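# Push two marked drive blanks fully home in a loose rack

## Task

Using the work order's marking, find the two drive blanks labelled PUSH HOME and press each one inward until it stops and clicks into its latch, leaving every other blank untouched. The rack is free-standing: it may tilt only a tiny amount (more than that fails), and it must finish in its original position. A blank counts only if it stays latched on its own, not because the robot is still holding it. Nothing may be knocked or placed off the table.

## Robot and tools

Robot: two six-joint arms, left_arm and right_arm, each ending in a two-finger gripper. Joint order per arm, everywhere in calls and results: waist, shoulder, elbow, forearm roll, wrist pitch, wrist roll. The reference image named 'work order' (shown again by show_instructions, which takes no arguments and moves nothing) tells which blanks are marked PUSH HOME.

Frame: the state line reports each gripper's end_effector_position (metres) and end_effector_quat_wxyz in one scene frame. Origin sits on the tabletop midway between the arms, +z up, +x out across the table, left_arm on the +y side. Arm names are not image sides. Reported hand positions can be off, more so at long reach. The gripper's fingers extend along its own +z and close along its x; the reported point lies between the pads, and fingertips extend 17.5 mm past it. A flat block about 9 cm long projects from the wrist-roll axis toward the gripper's -y and rotates with it.

The row: every motion command is a flat list of 18 numbers, each in [-1, 1], covering both arms even if one stays still. Order: left_arm's six joint values, then its gripper position, force_limit, speed; then the same nine for right_arm. Joint values are offsets, not poses, scaled so 1.0 equals 1.398 rad for waist and shoulder, 2.097 rad for elbow, 2.622 rad for forearm roll, wrist pitch and wrist roll. Gripper position is absolute: +1 open to 50 mm, about -0.65 pads meet, -1 closes until blocked. force_limit maps -1/0/+1 to about 20/102/185 N per pad (actual grip up to ~17 % more). speed maps -1/0/+1 to 20/85/150 mm/s of gap change. To leave a gripper alone, resend its previous three numbers; a 0 is a real command. New force or speed only applies after the position changes by at least 0.01.

execute_actions(actions): a list of up to 15 actions; each action is a table of up to 15 rows, one row per 1/30 s step, the last row held for any remaining of the 15 steps. Joint offsets in every row are measured from the angles at the start of that action (for the first action, the last reported angles), not from the previous row. An empty list just returns state and images. Stated joint ranges: elbow -2.792 to 2.792 rad, all others -6.283 to 6.283; the true end may differ by 0.010 rad. If an action would push a joint more than 0.010 rad outward beyond its range, that action is rejected for both arms; if the first action fails this or any action is malformed, nothing in the call runs. Joints aimed past the real end stop there, and 'joint sent to its limit' may appear.

move(target, speed, blocking): target is one 18-number row; its joint offsets count from the last reported 'Joint positions', so it acts as a destination. speed is top rad/s of the joint with the longest travel, 0.01 to 2, default 0.5. All joints finish together, so the hand follows a curve; path duration is clamped to 0.5–10 s. Paths ignore obstacles and the other arm. Faster moves hit harder, and aiming past a contact presses harder; stiff arms can fault stop if aimed even slightly into a firm surface. blocking=false returns after 0.5 s; then use wait(0) to check, and call wait or stop before any new motion. The extra 'move:' line gives the ending (done, off_target, moving, held, fault), limits=held or limits=none, and each arm's joint farthest from target.

wait(seconds): 0 to 10, arms hold their last command. stop(): brakes a running move; braking needs room. zoom_image(camera, region): region [x0, y0, x1, y1] in pixels, at most 504 by 504, from cam_head_left or cam_head_right (896x504) or cam_left_wrist or cam_right_wrist (616x616). finished_scene(scene): ends the scene irreversibly, after the robot holds its last command; the result reports success.

Results: object_status 0 moving, 1 blocked while opening, 2 blocked while closing (a grip), 3 reached position or pads met. position_measured counts convert to opening as (250 - position_measured) x 0.202 mm. 'Joint targets' shows current drive goals; 'joint command not followed' means a clearance check altered some steps; HELD in step readings marks steps held back. Joint torques are offset and noisy. Per step, targets are capped near measured angles (0.456/0.683/0.854 rad) and gripper jumps above 70 mm are scaled back, so big moves span several actions.

Avoid: torque at load limits (waist, shoulder 302; elbow 142; wrist joints 40 N m) or 144 N external force, which freezes that arm for 10 s; arms colliding; MOTOR HOT warnings from long holding. Push blanks gently and straight, brace or approach so the loose rack neither tilts nor slides, then withdraw so each blank stays latched alone.

Each tool is called after "Request:" as name(argument=value, ...), one argument or row to a line, values as JSON.

## Session

Request:
show_instructions(
)

Request:
execute_actions(
  actions=[],
)

Reference images for this scene: work order.

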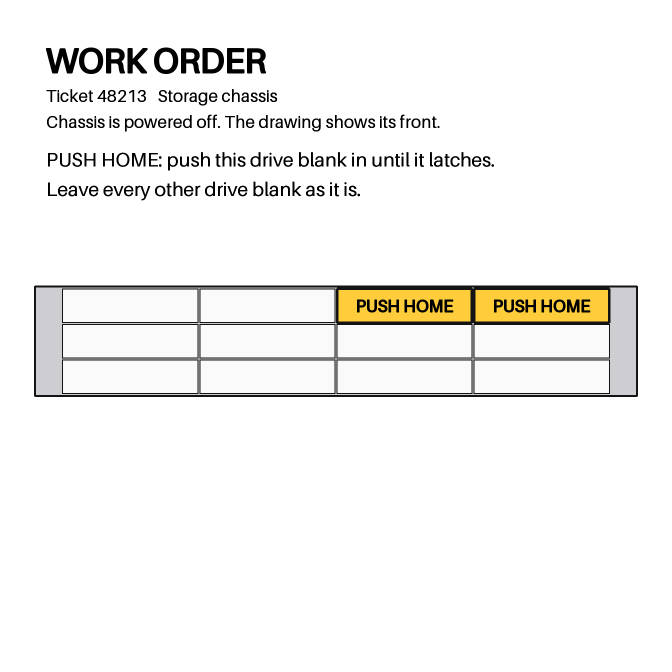

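Scene clock: 0.00 s.
left_arm: end_effector_position=(+0.9710, +0.7424, +0.2742) position_measured=3 object_status=3 end_effector_quat_wxyz=(+0.041, +0.911, -0.410, +0.019) end_effector_velocity=(+0.001, +0.000, +0.001) end_effector_angular_velocity=(+0.001, -0.004, -0.001) | right_arm: end_effector_position=(+0.0293, -0.2030, +0.3940) position_measured=3 object_status=3 end_effector_quat_wxyz=(+0.109, +0.074, +0.985, +0.107) end_effector_velocity=(+0.000, +0.000, +0.000) end_effector_angular_velocity=(+0.000, -0.000, -0.000)
Joint names: [waist, shoulder, elbow, forearm roll, wrist pitch, wrist roll]
Joint positions: left_arm=[-0.058  0.69   0.974 -0.089  1.489  2.556] | right_arm=[ 1.455 -0.421  2.044 -0.256  1.343  0.264]
Joint velocities: left_arm=[ 0.    -0.    -0.001  0.    -0.003  0.001] | right_arm=[-0.  0. -0. -0. -0.  0.]
Joint torques (N m, as the joint torque sensors report them, + toward a larger angle): no reading
Joint targets: left_arm=[-0.058 0.690 0.974 -0.089 1.489 2.556] | right_arm=[1.455 -0.421 2.044 -0.256 1.343 0.264]

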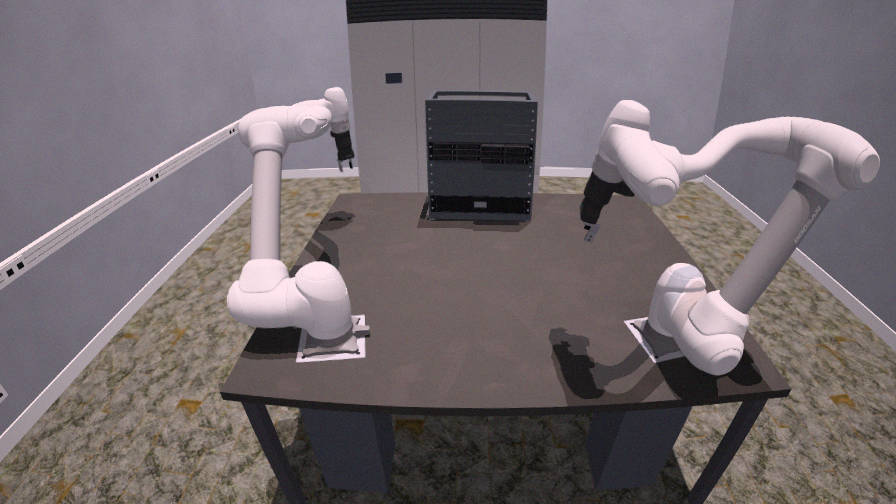

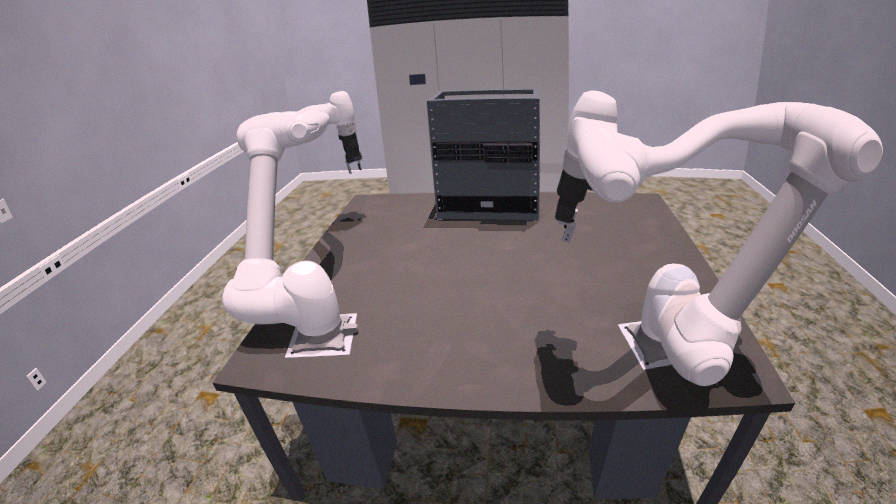

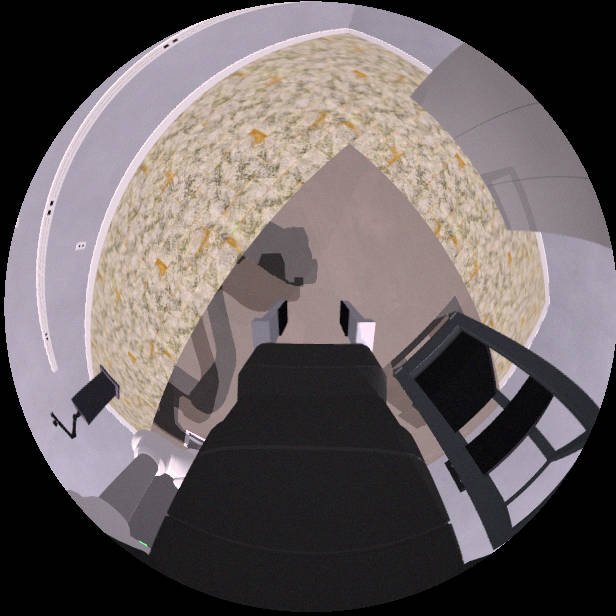

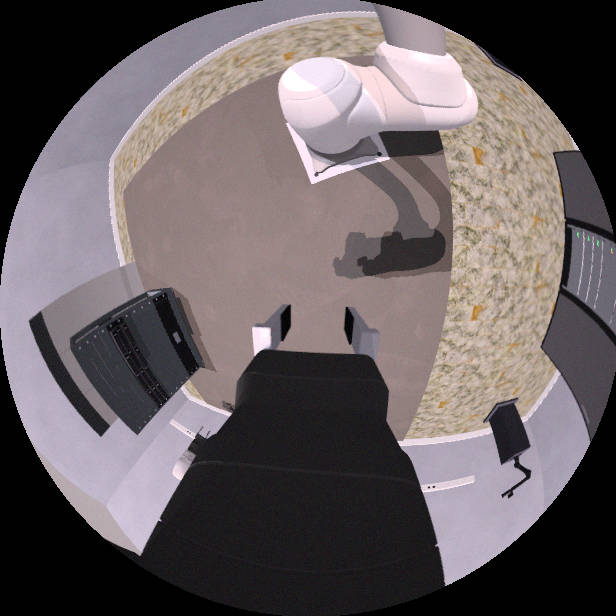

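Request:
zoom_image(
  camera="cam_head_left",
  region=[400,80,560,230],
)

Request:
zoom_image(
  camera="cam_head_right",
  region=[400,80,560,230],
)

Region (400, 80, 560, 230) of cam_head_left's 896x504 image, scaled by 3.150, with more detail than that image has; it fills the top 472 rows of this view, and the rest is white.

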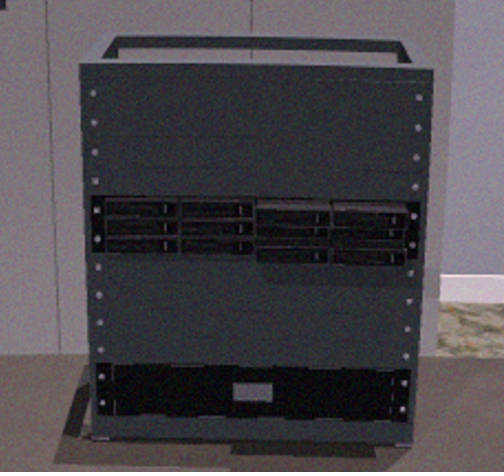

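Region (400, 80, 560, 230) of cam_head_right's 896x504 image, scaled by 3.150, with more detail than that image has; it fills the top 472 rows of this view, and the rest is white.

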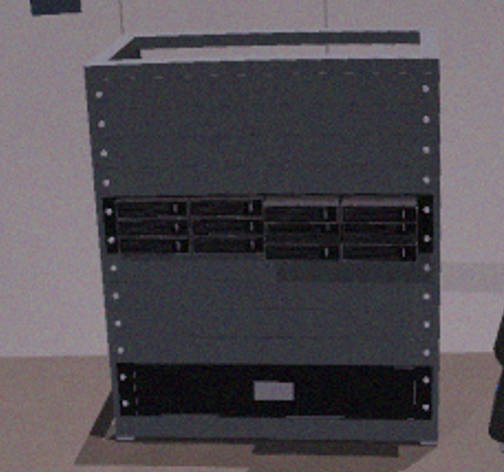

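Request:
move(
  target=[0,0.088,-0.361,-0.2517,0.0969,0.5934,1,0,0, -0.5494,0.5923,-0.1607,-0.656,-0.1339,-0.4462,-1,0,0],
  speed=1.0,
)

Request:
move(
  target=[-0.3262,0,0,0,0,0,1,0,0, 0,0,0,0,0,0,-1,0,0],
  speed=0.5,
)

Scene clock: 22.97 s.
left_arm: end_effector_position=(+1.0328, +0.5411, +0.6690) position_measured=3 object_status=3 end_effector_quat_wxyz=(+0.086, -0.208, +0.900, -0.373) end_effector_velocity=(+0.000, -0.000, -0.000) end_effector_angular_velocity=(-0.000, -0.001, -0.000) | right_arm: end_effector_position=(+0.7586, +0.0413, +0.4578) position_measured=253 object_status=3 end_effector_quat_wxyz=(+0.501, -0.500, +0.500, -0.499) end_effector_velocity=(-0.000, +0.001, -0.000) end_effector_angular_velocity=(-0.002, -0.000, +0.002)
Joint names: [waist, shoulder, elbow, forearm roll, wrist pitch, wrist roll]
Joint positions: left_arm=[-0.058  0.813  0.217 -0.749  1.743  4.111] | right_arm=[ 0.687  0.407  1.707 -1.975  0.992 -0.905]
Joint velocities: left_arm=[-0.     0.    -0.    -0.    -0.001  0.   ] | right_arm=[ 0.    -0.     0.    -0.002 -0.001 -0.001]
Joint torques (N m, as the joint torque sensors report them, + toward a larger angle): left_arm=[   1.36 -118.92  -39.41    0.38   -1.07    0.02] | right_arm=[  0.19 -79.76 -36.31  -4.43   1.86   0.11]
Joint targets: left_arm=[-0.058 0.813 0.217 -0.749 1.743 4.111] | right_arm=[0.687 0.407 1.707 -1.975 0.992 -0.905]
move: done; limits=none; left_arm: farthest joint: the waist, 0.000 radians from its target (0.000 radians at the start); right_arm: farthest joint: the forearm roll, 0.001 radians from its target (1.720 radians at the start)

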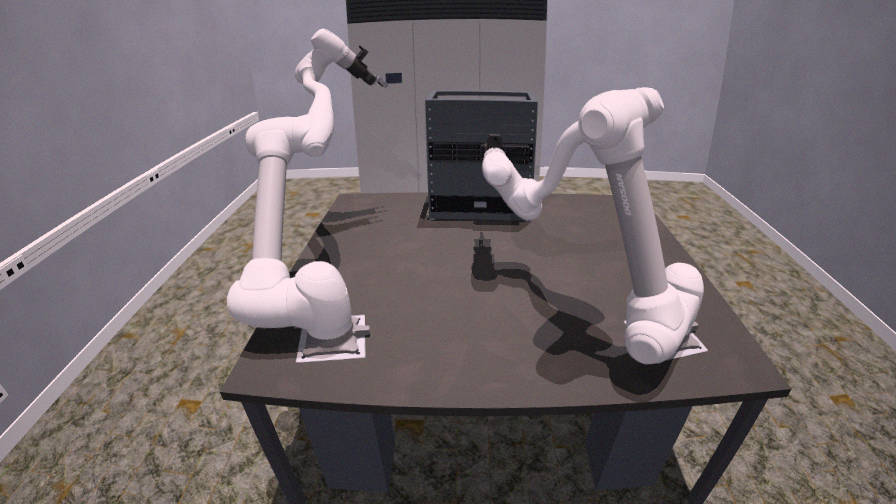

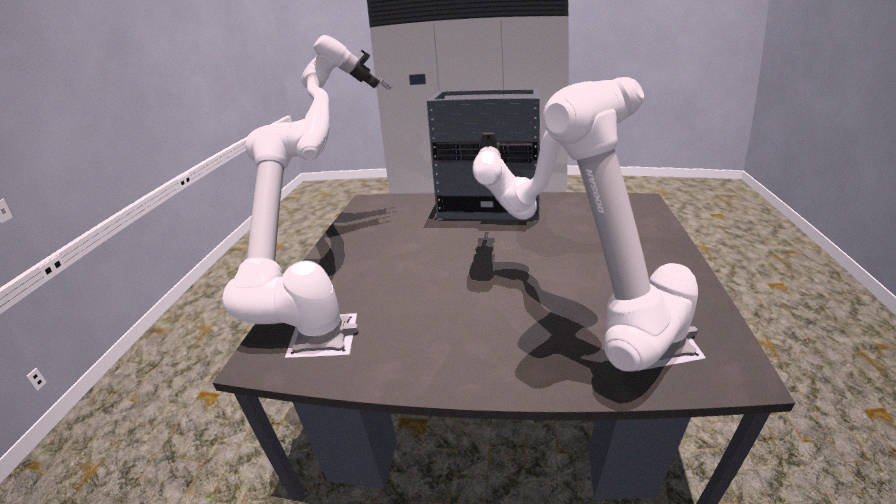

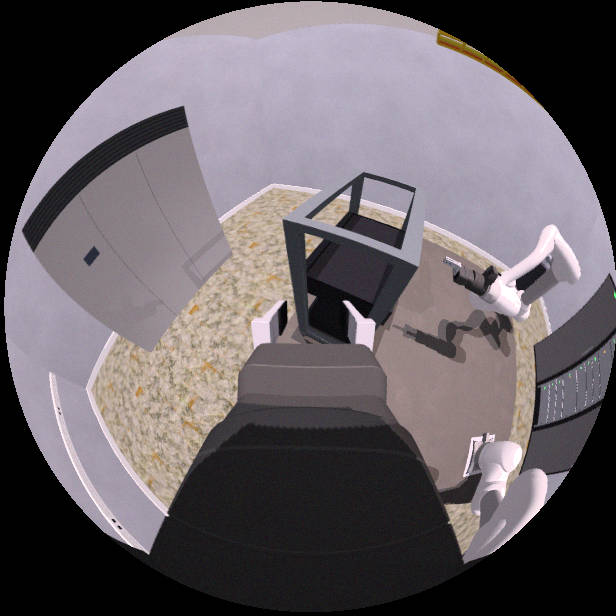

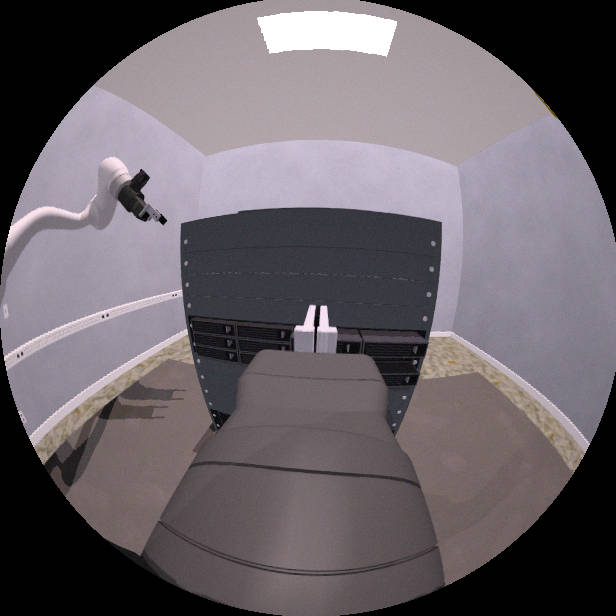

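Scene clock: 24.27 s.
left_arm: end_effector_position=(+0.9048, +0.0974, +0.6690) position_measured=3 object_status=3 end_effector_quat_wxyz=(-0.001, +0.001, +0.924, -0.383) end_effector_velocity=(+0.000, +0.002, +0.000) end_effector_angular_velocity=(-0.000, +0.002, +0.002) | right_arm: end_effector_position=(+0.7586, +0.0413, +0.4578) position_measured=253 object_status=3 end_effector_quat_wxyz=(+0.501, -0.500, +0.500, -0.499) end_effector_velocity=(-0.000, -0.000, +0.000) end_effector_angular_velocity=(-0.001, -0.001, -0.000)
Joint names: [waist, shoulder, elbow, forearm roll, wrist pitch, wrist roll]
Joint positions: left_arm=[-0.514  0.813  0.217 -0.749  1.743  4.111] | right_arm=[ 0.687  0.407  1.707 -1.975  0.992 -0.905]
Joint velocities: left_arm=[ 0.002 -0.    -0.    -0.     0.001 -0.002] | right_arm=[-0.     0.     0.    -0.001  0.001  0.   ]
Joint torques (N m, as the joint torque sensors report them, + toward a larger angle): left_arm=[   1.67 -121.35  -41.06    0.49   -1.37    0.04] | right_arm=[ -0.33 -77.99 -36.32  -4.28   1.61   0.36]
Joint targets: left_arm=[-0.514 0.813 0.217 -0.749 1.743 4.111] | right_arm=[0.687 0.407 1.707 -1.975 0.992 -0.905]
move: done; limits=none; left_arm: farthest joint: the waist, 0.000 radians from its target (0.457 radians at the start); right_arm: farthest joint: the waist, 0.000 radians from its target (0.000 radians at the start)

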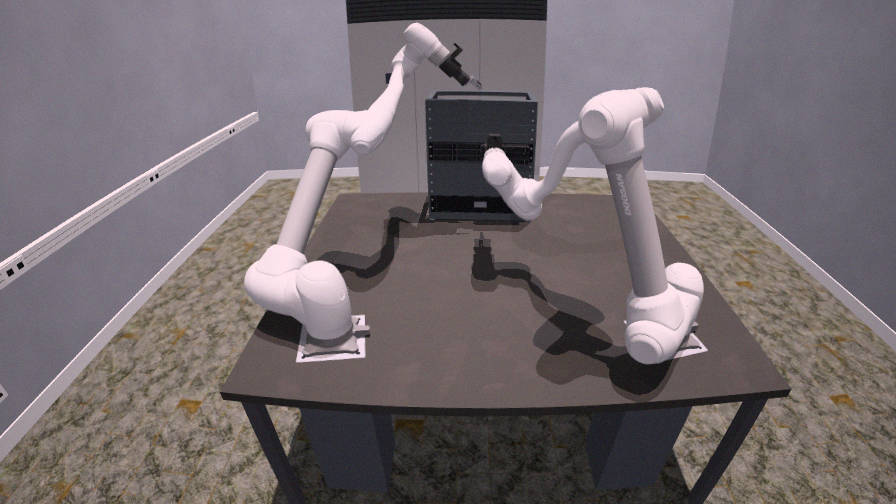

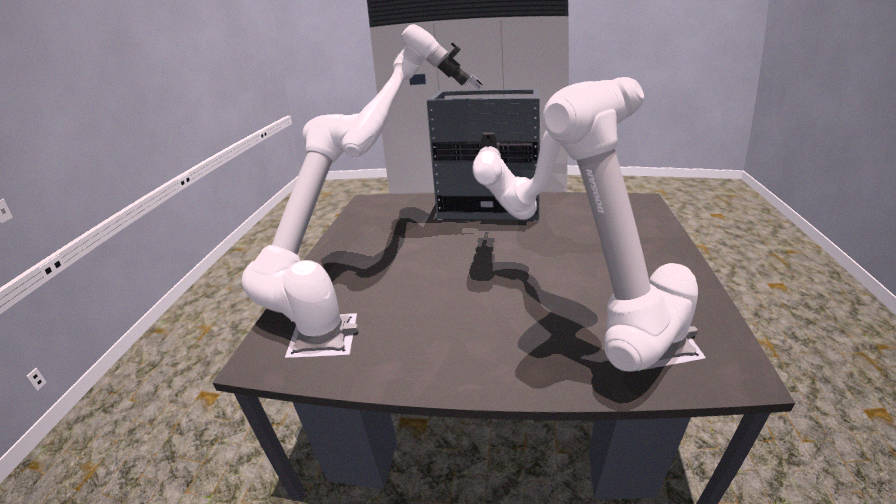

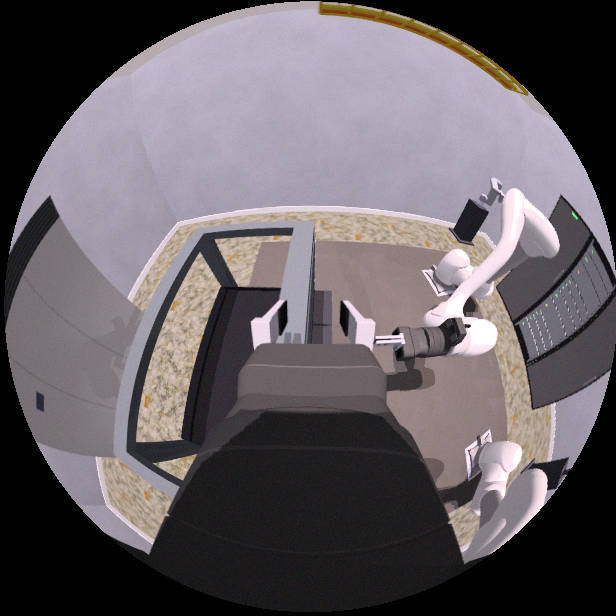

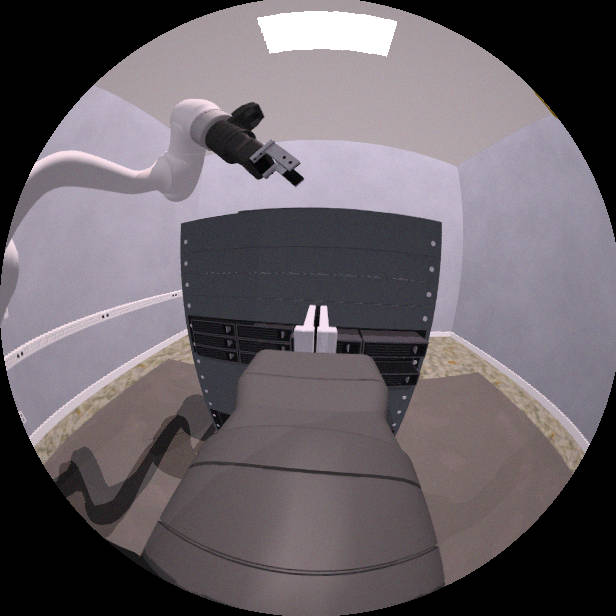

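Request:
move(
  target=[0.0032,-0.0092,0.0402,0.002,-0.0189,0.0202,1,0,0, 0,0,0,0,0,0,-1,0,0],
  speed=0.15,
)

Scene clock: 30.97 s.
left_arm: end_effector_position=(+0.9190, +0.0970, +0.6399) position_measured=3 object_status=3 end_effector_quat_wxyz=(-0.001, +0.001, +0.924, -0.383) end_effector_velocity=(+0.000, -0.000, -0.000) end_effector_angular_velocity=(+0.001, +0.000, +0.000) | right_arm: end_effector_position=(+0.7586, +0.0413, +0.4578) position_measured=253 object_status=3 end_effector_quat_wxyz=(+0.501, -0.500, +0.500, -0.499) end_effector_velocity=(-0.000, -0.000, -0.000) end_effector_angular_velocity=(-0.000, -0.000, -0.001)
Joint names: [waist, shoulder, elbow, forearm roll, wrist pitch, wrist roll]
Joint positions: left_arm=[-0.509  0.8    0.301 -0.744  1.693  4.164] | right_arm=[ 0.687  0.407  1.707 -1.975  0.992 -0.905]
Joint velocities: left_arm=[-0.     0.    -0.     0.001  0.    -0.   ] | right_arm=[ 0.    -0.     0.001 -0.     0.001  0.001]
Joint torques (N m, as the joint torque sensors report them, + toward a larger angle): left_arm=[   1.33 -119.26  -41.23    0.53   -1.15   -0.15] | right_arm=[ -1.2  -77.9  -36.54  -4.15   1.84   0.34]
Joint targets: left_arm=[-0.509 0.800 0.301 -0.744 1.693 4.164] | right_arm=[0.687 0.407 1.707 -1.975 0.992 -0.905]
move: done; limits=none; left_arm: farthest joint: the waist, 0.000 radians from its target (0.004 radians at the start); right_arm: farthest joint: the waist, 0.000 radians from its target (0.000 radians at the start)

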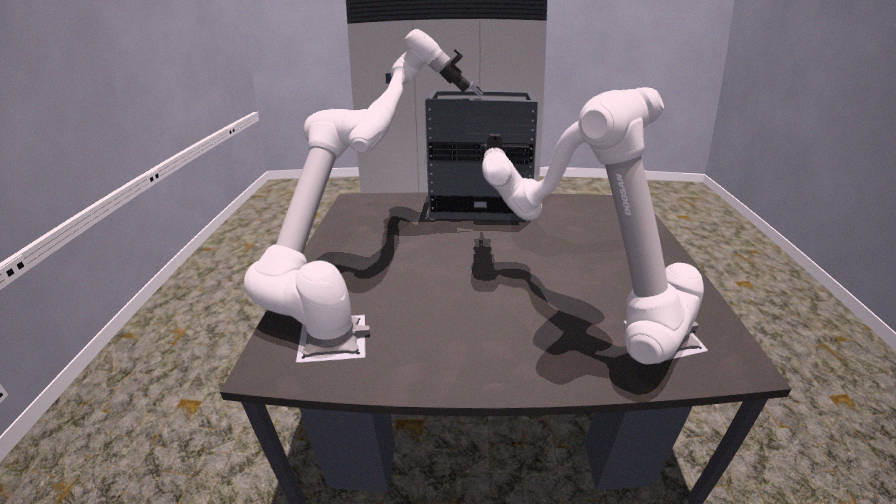

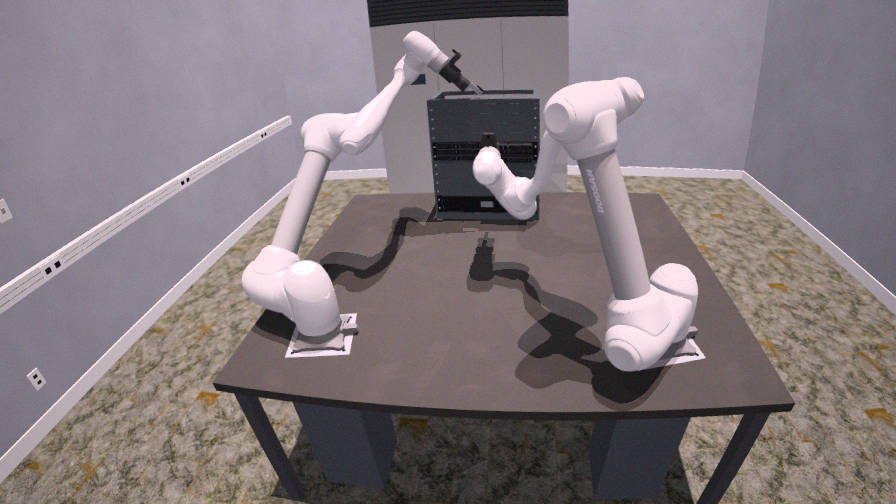

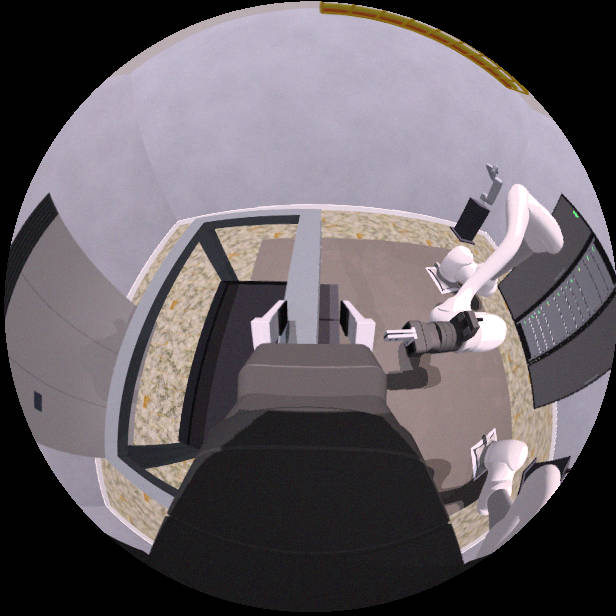

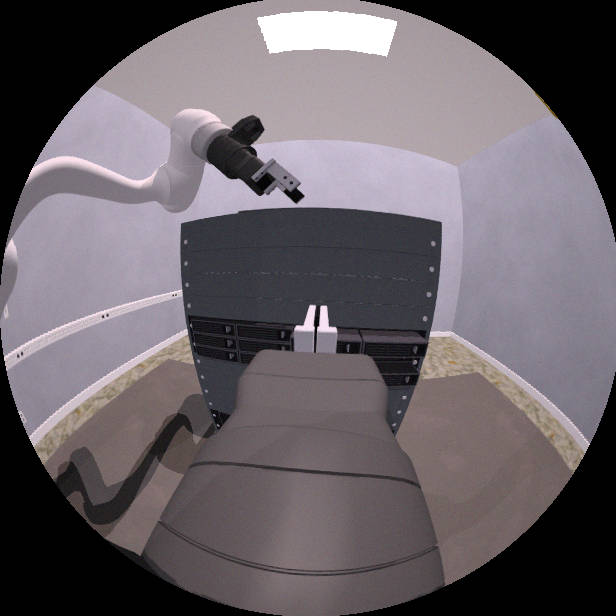

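Request:
move(
  target=[0.0007,0.0386,-0.0491,-0.0015,0.0145,-0.0126,1,0,0, 0,0,0,0,0,0,-1,0,0],
  speed=0.15,
)

Request:
zoom_image(
  camera="cam_left_wrist",
  region=[230,240,400,360],
)

Scene clock: 36.30 s.
left_arm: end_effector_position=(+0.9282, +0.0952, +0.6390) position_measured=3 object_status=3 end_effector_quat_wxyz=(-0.001, +0.001, +0.924, -0.382) end_effector_velocity=(+0.000, +0.000, -0.001) end_effector_angular_velocity=(+0.001, +0.001, +0.000) | right_arm: end_effector_position=(+0.7586, +0.0413, +0.4578) position_measured=253 object_status=3 end_effector_quat_wxyz=(+0.501, -0.500, +0.500, -0.499) end_effector_velocity=(-0.000, -0.001, +0.000) end_effector_angular_velocity=(-0.001, -0.001, -0.001)
Joint names: [waist, shoulder, elbow, forearm roll, wrist pitch, wrist roll]
Joint positions: left_arm=[-0.508  0.854  0.198 -0.748  1.731  4.131] | right_arm=[ 0.687  0.407  1.707 -1.975  0.992 -0.905]
Joint velocities: left_arm=[0.    0.001 0.    0.001 0.    0.   ] | right_arm=[ 0.    -0.     0.001 -0.     0.002  0.   ]
Joint torques (N m, as the joint torque sensors report them, + toward a larger angle): left_arm=[   1.16 -121.86  -41.25    0.25   -1.21   -0.05] | right_arm=[ -0.92 -78.49 -36.41  -4.35   1.56   0.42]
Joint targets: left_arm=[-0.508 0.854 0.198 -0.748 1.731 4.131] | right_arm=[0.687 0.407 1.707 -1.975 0.992 -0.905]
move: done; limits=none; left_arm: farthest joint: the waist, 0.000 radians from its target (0.001 radians at the start); right_arm: farthest joint: the waist, 0.000 radians from its target (0.000 radians at the start)

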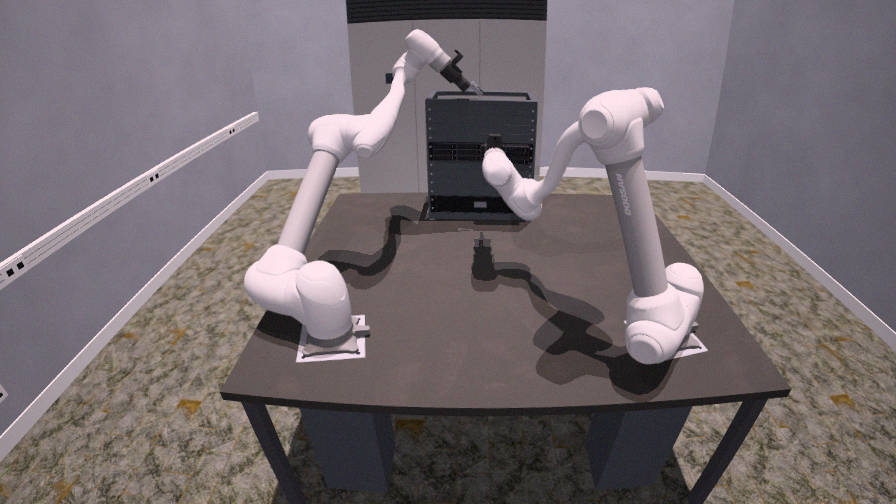

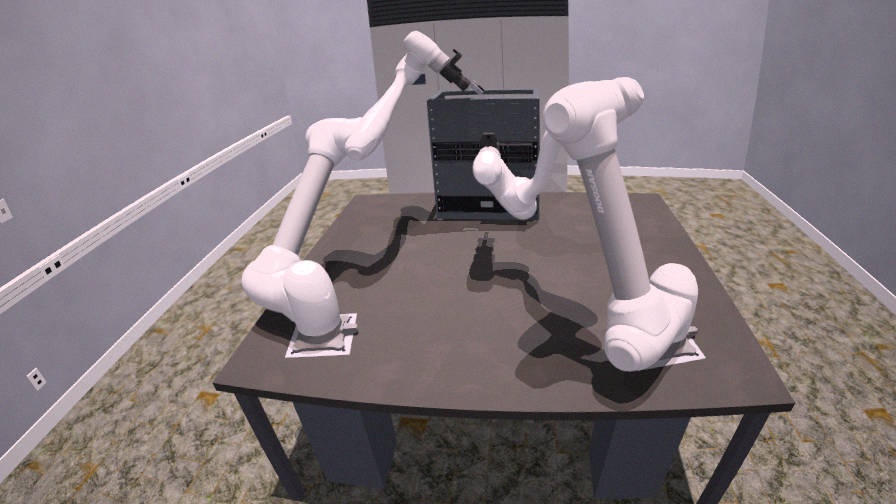

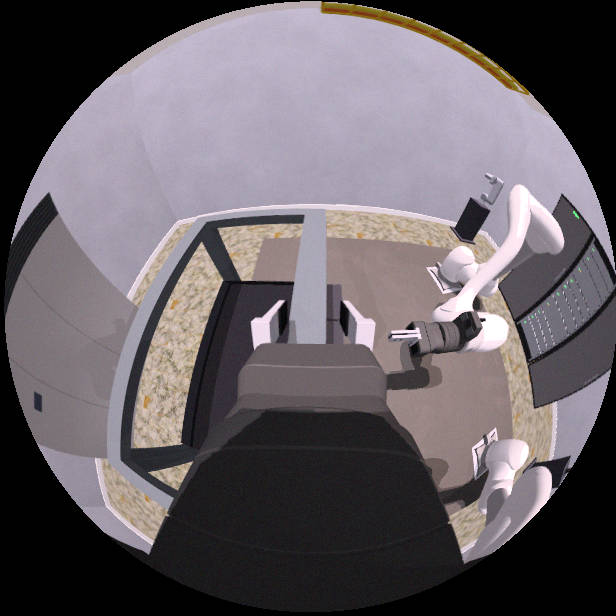

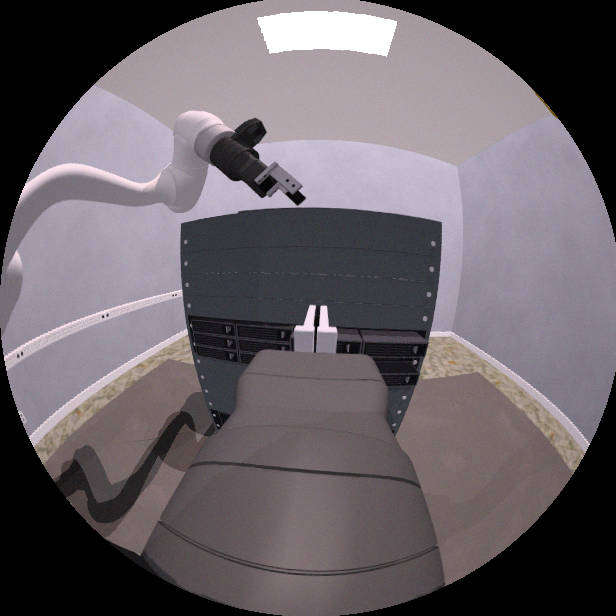

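Region (230, 240, 400, 360) of cam_left_wrist's 616x616 image, scaled by 2.965, with more detail than that image has; it fills the top 356 rows of this view, and the rest is white.

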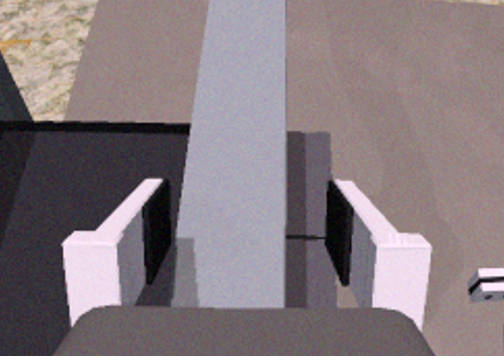

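Request:
move(
  target=[0.0012,0.0064,0,0,-0.0023,0.0015,1,0,0, 0,0,0,0,0,0,-1,0,0],
  speed=0.05,
)

Request:
move(
  target=[0,-0.0265,0.0457,0.002,-0.0161,0.0163,1,0,0, 0,0,0,0,0,0,-1,0,0],
  speed=0.05,
)

Request:
zoom_image(
  camera="cam_left_wrist",
  region=[230,240,400,360],
)

Scene clock: 42.07 s.
left_arm: end_effector_position=(+0.9346, +0.0947, +0.6306) position_measured=3 object_status=3 end_effector_quat_wxyz=(-0.001, -0.000, +0.924, -0.382) end_effector_velocity=(+0.000, -0.000, +0.000) end_effector_angular_velocity=(-0.001, +0.000, +0.001) | right_arm: end_effector_position=(+0.7586, +0.0413, +0.4578) position_measured=253 object_status=3 end_effector_quat_wxyz=(+0.501, -0.500, +0.500, -0.499) end_effector_velocity=(+0.000, +0.000, +0.001) end_effector_angular_velocity=(+0.001, -0.001, -0.000)
Joint names: [waist, shoulder, elbow, forearm roll, wrist pitch, wrist roll]
Joint positions: left_arm=[-0.507  0.863  0.198 -0.748  1.725  4.135] | right_arm=[ 0.687  0.407  1.707 -1.975  0.992 -0.905]
Joint velocities: left_arm=[-0.     0.    -0.    -0.    -0.001 -0.001] | right_arm=[-0.    -0.    -0.001 -0.     0.001  0.   ]
Joint torques (N m, as the joint torque sensors report them, + toward a larger angle): left_arm=[   2.19 -123.66  -40.29    0.24   -1.12   -0.06] | right_arm=[  1.25 -79.71 -36.13  -4.17   1.64   0.26]
Joint targets: left_arm=[-0.507 0.863 0.198 -0.748 1.725 4.135] | right_arm=[0.687 0.407 1.707 -1.975 0.992 -0.905]
move: done; limits=none; left_arm: farthest joint: the waist, 0.000 radians from its target (0.002 radians at the start); right_arm: farthest joint: the waist, 0.000 radians from its target (0.000 radians at the start)

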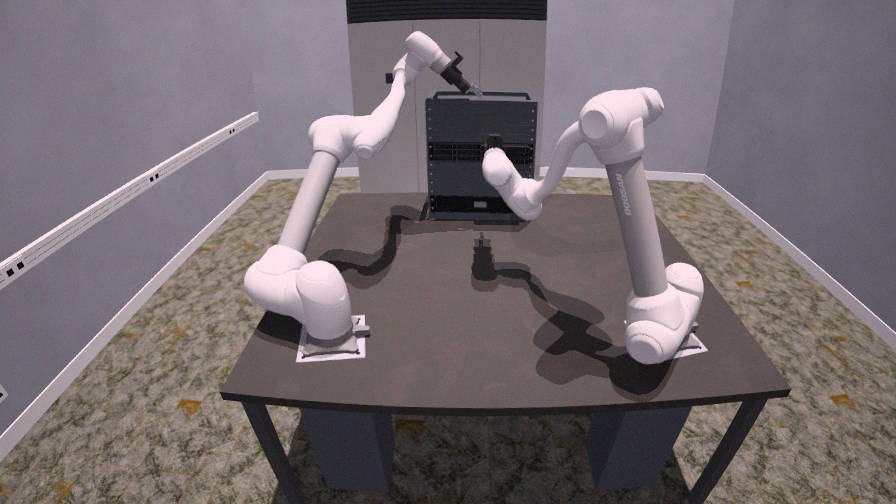

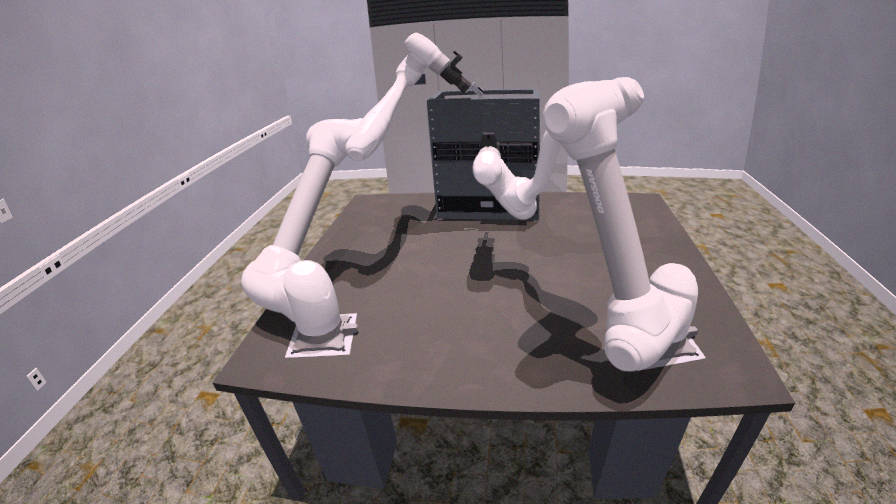

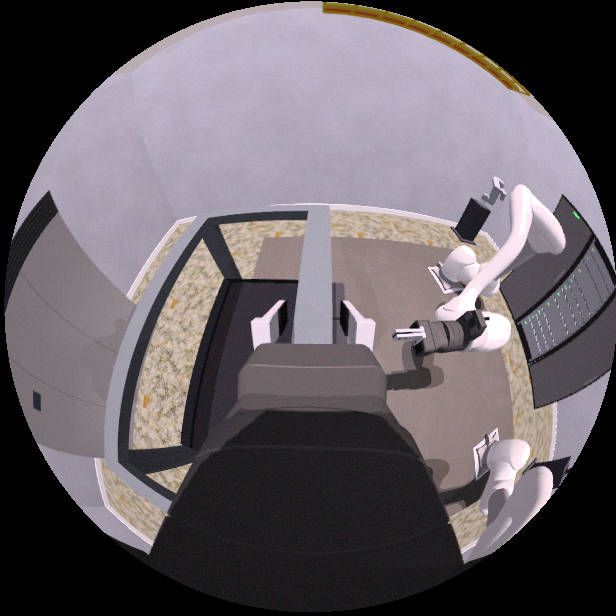

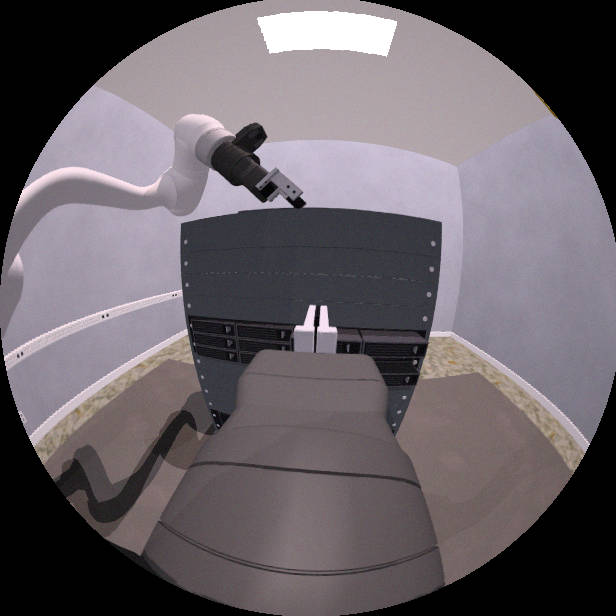

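Scene clock: 44.23 s.
left_arm: end_effector_position=(+0.9342, +0.0948, +0.6185) position_measured=3 object_status=3 end_effector_quat_wxyz=(-0.001, +0.001, +0.924, -0.382) end_effector_velocity=(-0.000, +0.000, +0.000) end_effector_angular_velocity=(-0.000, -0.000, -0.000) | right_arm: end_effector_position=(+0.7586, +0.0413, +0.4578) position_measured=253 object_status=3 end_effector_quat_wxyz=(+0.501, -0.500, +0.500, -0.499) end_effector_velocity=(-0.000, -0.000, -0.001) end_effector_angular_velocity=(-0.001, +0.000, -0.001)
Joint names: [waist, shoulder, elbow, forearm roll, wrist pitch, wrist roll]
Joint positions: left_arm=[-0.507  0.826  0.294 -0.743  1.683  4.178] | right_arm=[ 0.687  0.407  1.707 -1.975  0.992 -0.905]
Joint velocities: left_arm=[ 0.     0.    -0.001 -0.     0.    -0.   ] | right_arm=[ 0.     0.     0.001  0.     0.001 -0.   ]
Joint torques (N m, as the joint torque sensors report them, + toward a larger angle): left_arm=[  -0.48 -122.06  -41.83    0.54   -1.05   -0.12] | right_arm=[ -0.3  -77.35 -36.79  -4.36   1.76   0.25]
Joint targets: left_arm=[-0.507 0.826 0.294 -0.743 1.683 4.178] | right_arm=[0.687 0.407 1.707 -1.975 0.992 -0.905]
move: done; limits=none; left_arm: farthest joint: the waist, 0.000 radians from its target (0.000 radians at the start); right_arm: farthest joint: the waist, 0.000 radians from its target (0.000 radians at the start)

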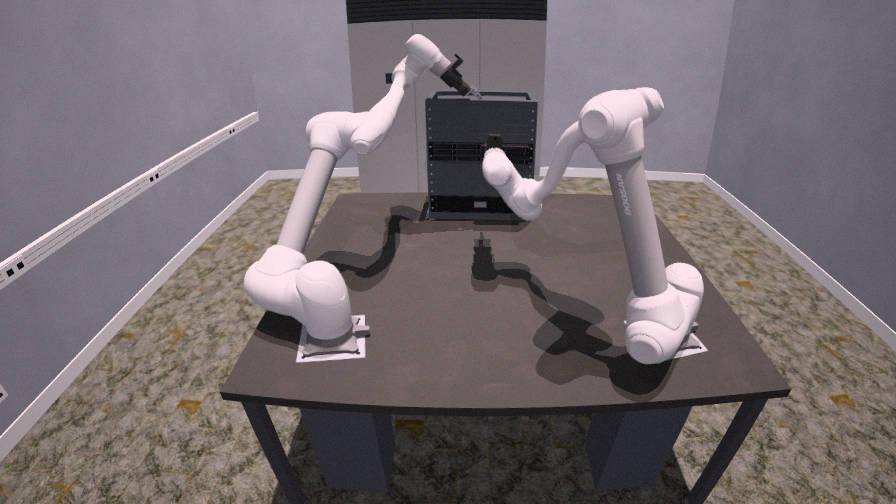

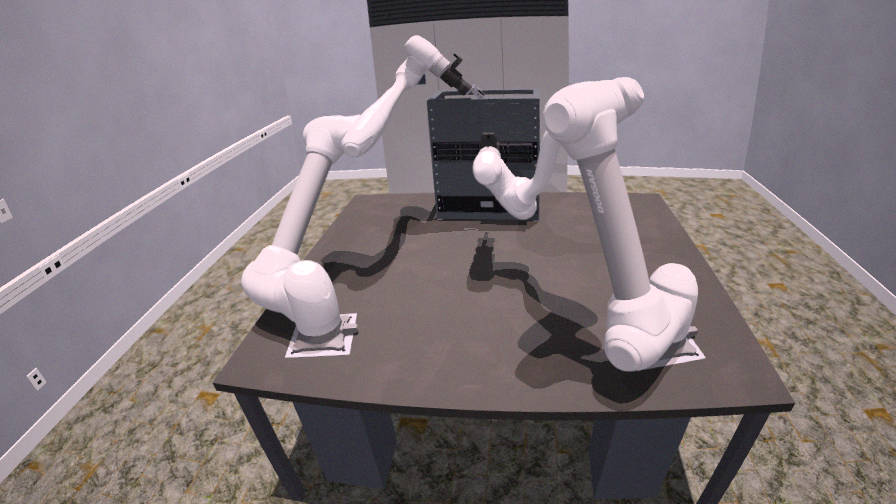

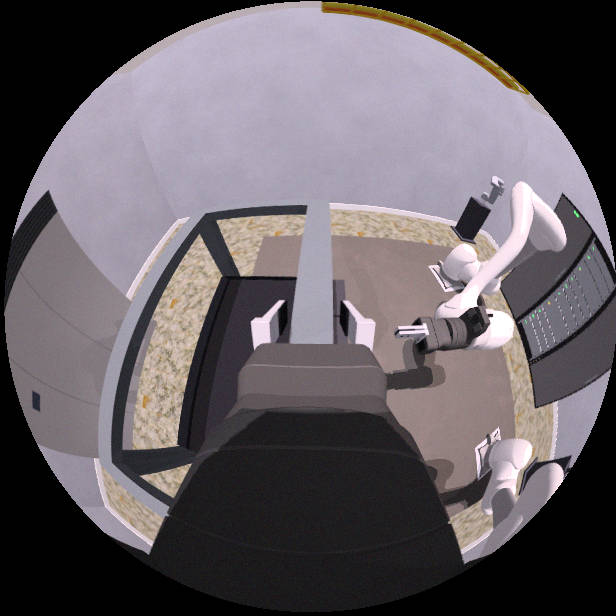

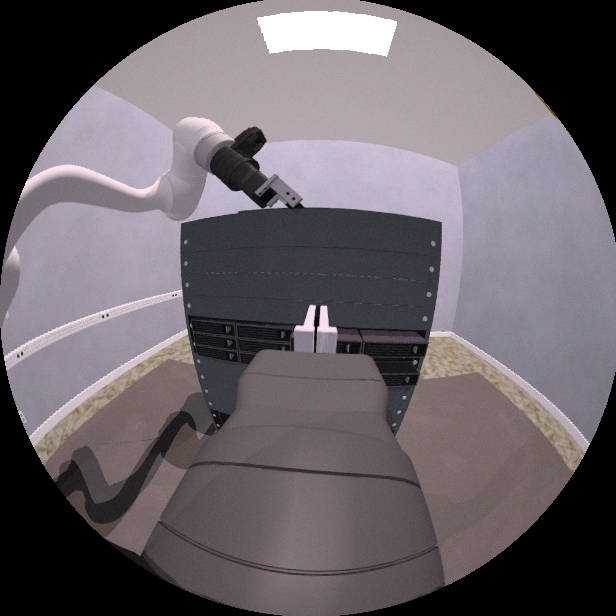

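Region (230, 240, 400, 360) of cam_left_wrist's 616x616 image, scaled by 2.965, with more detail than that image has; it fills the top 356 rows of this view, and the rest is white.

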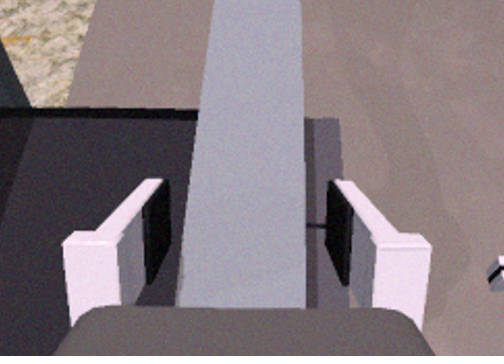

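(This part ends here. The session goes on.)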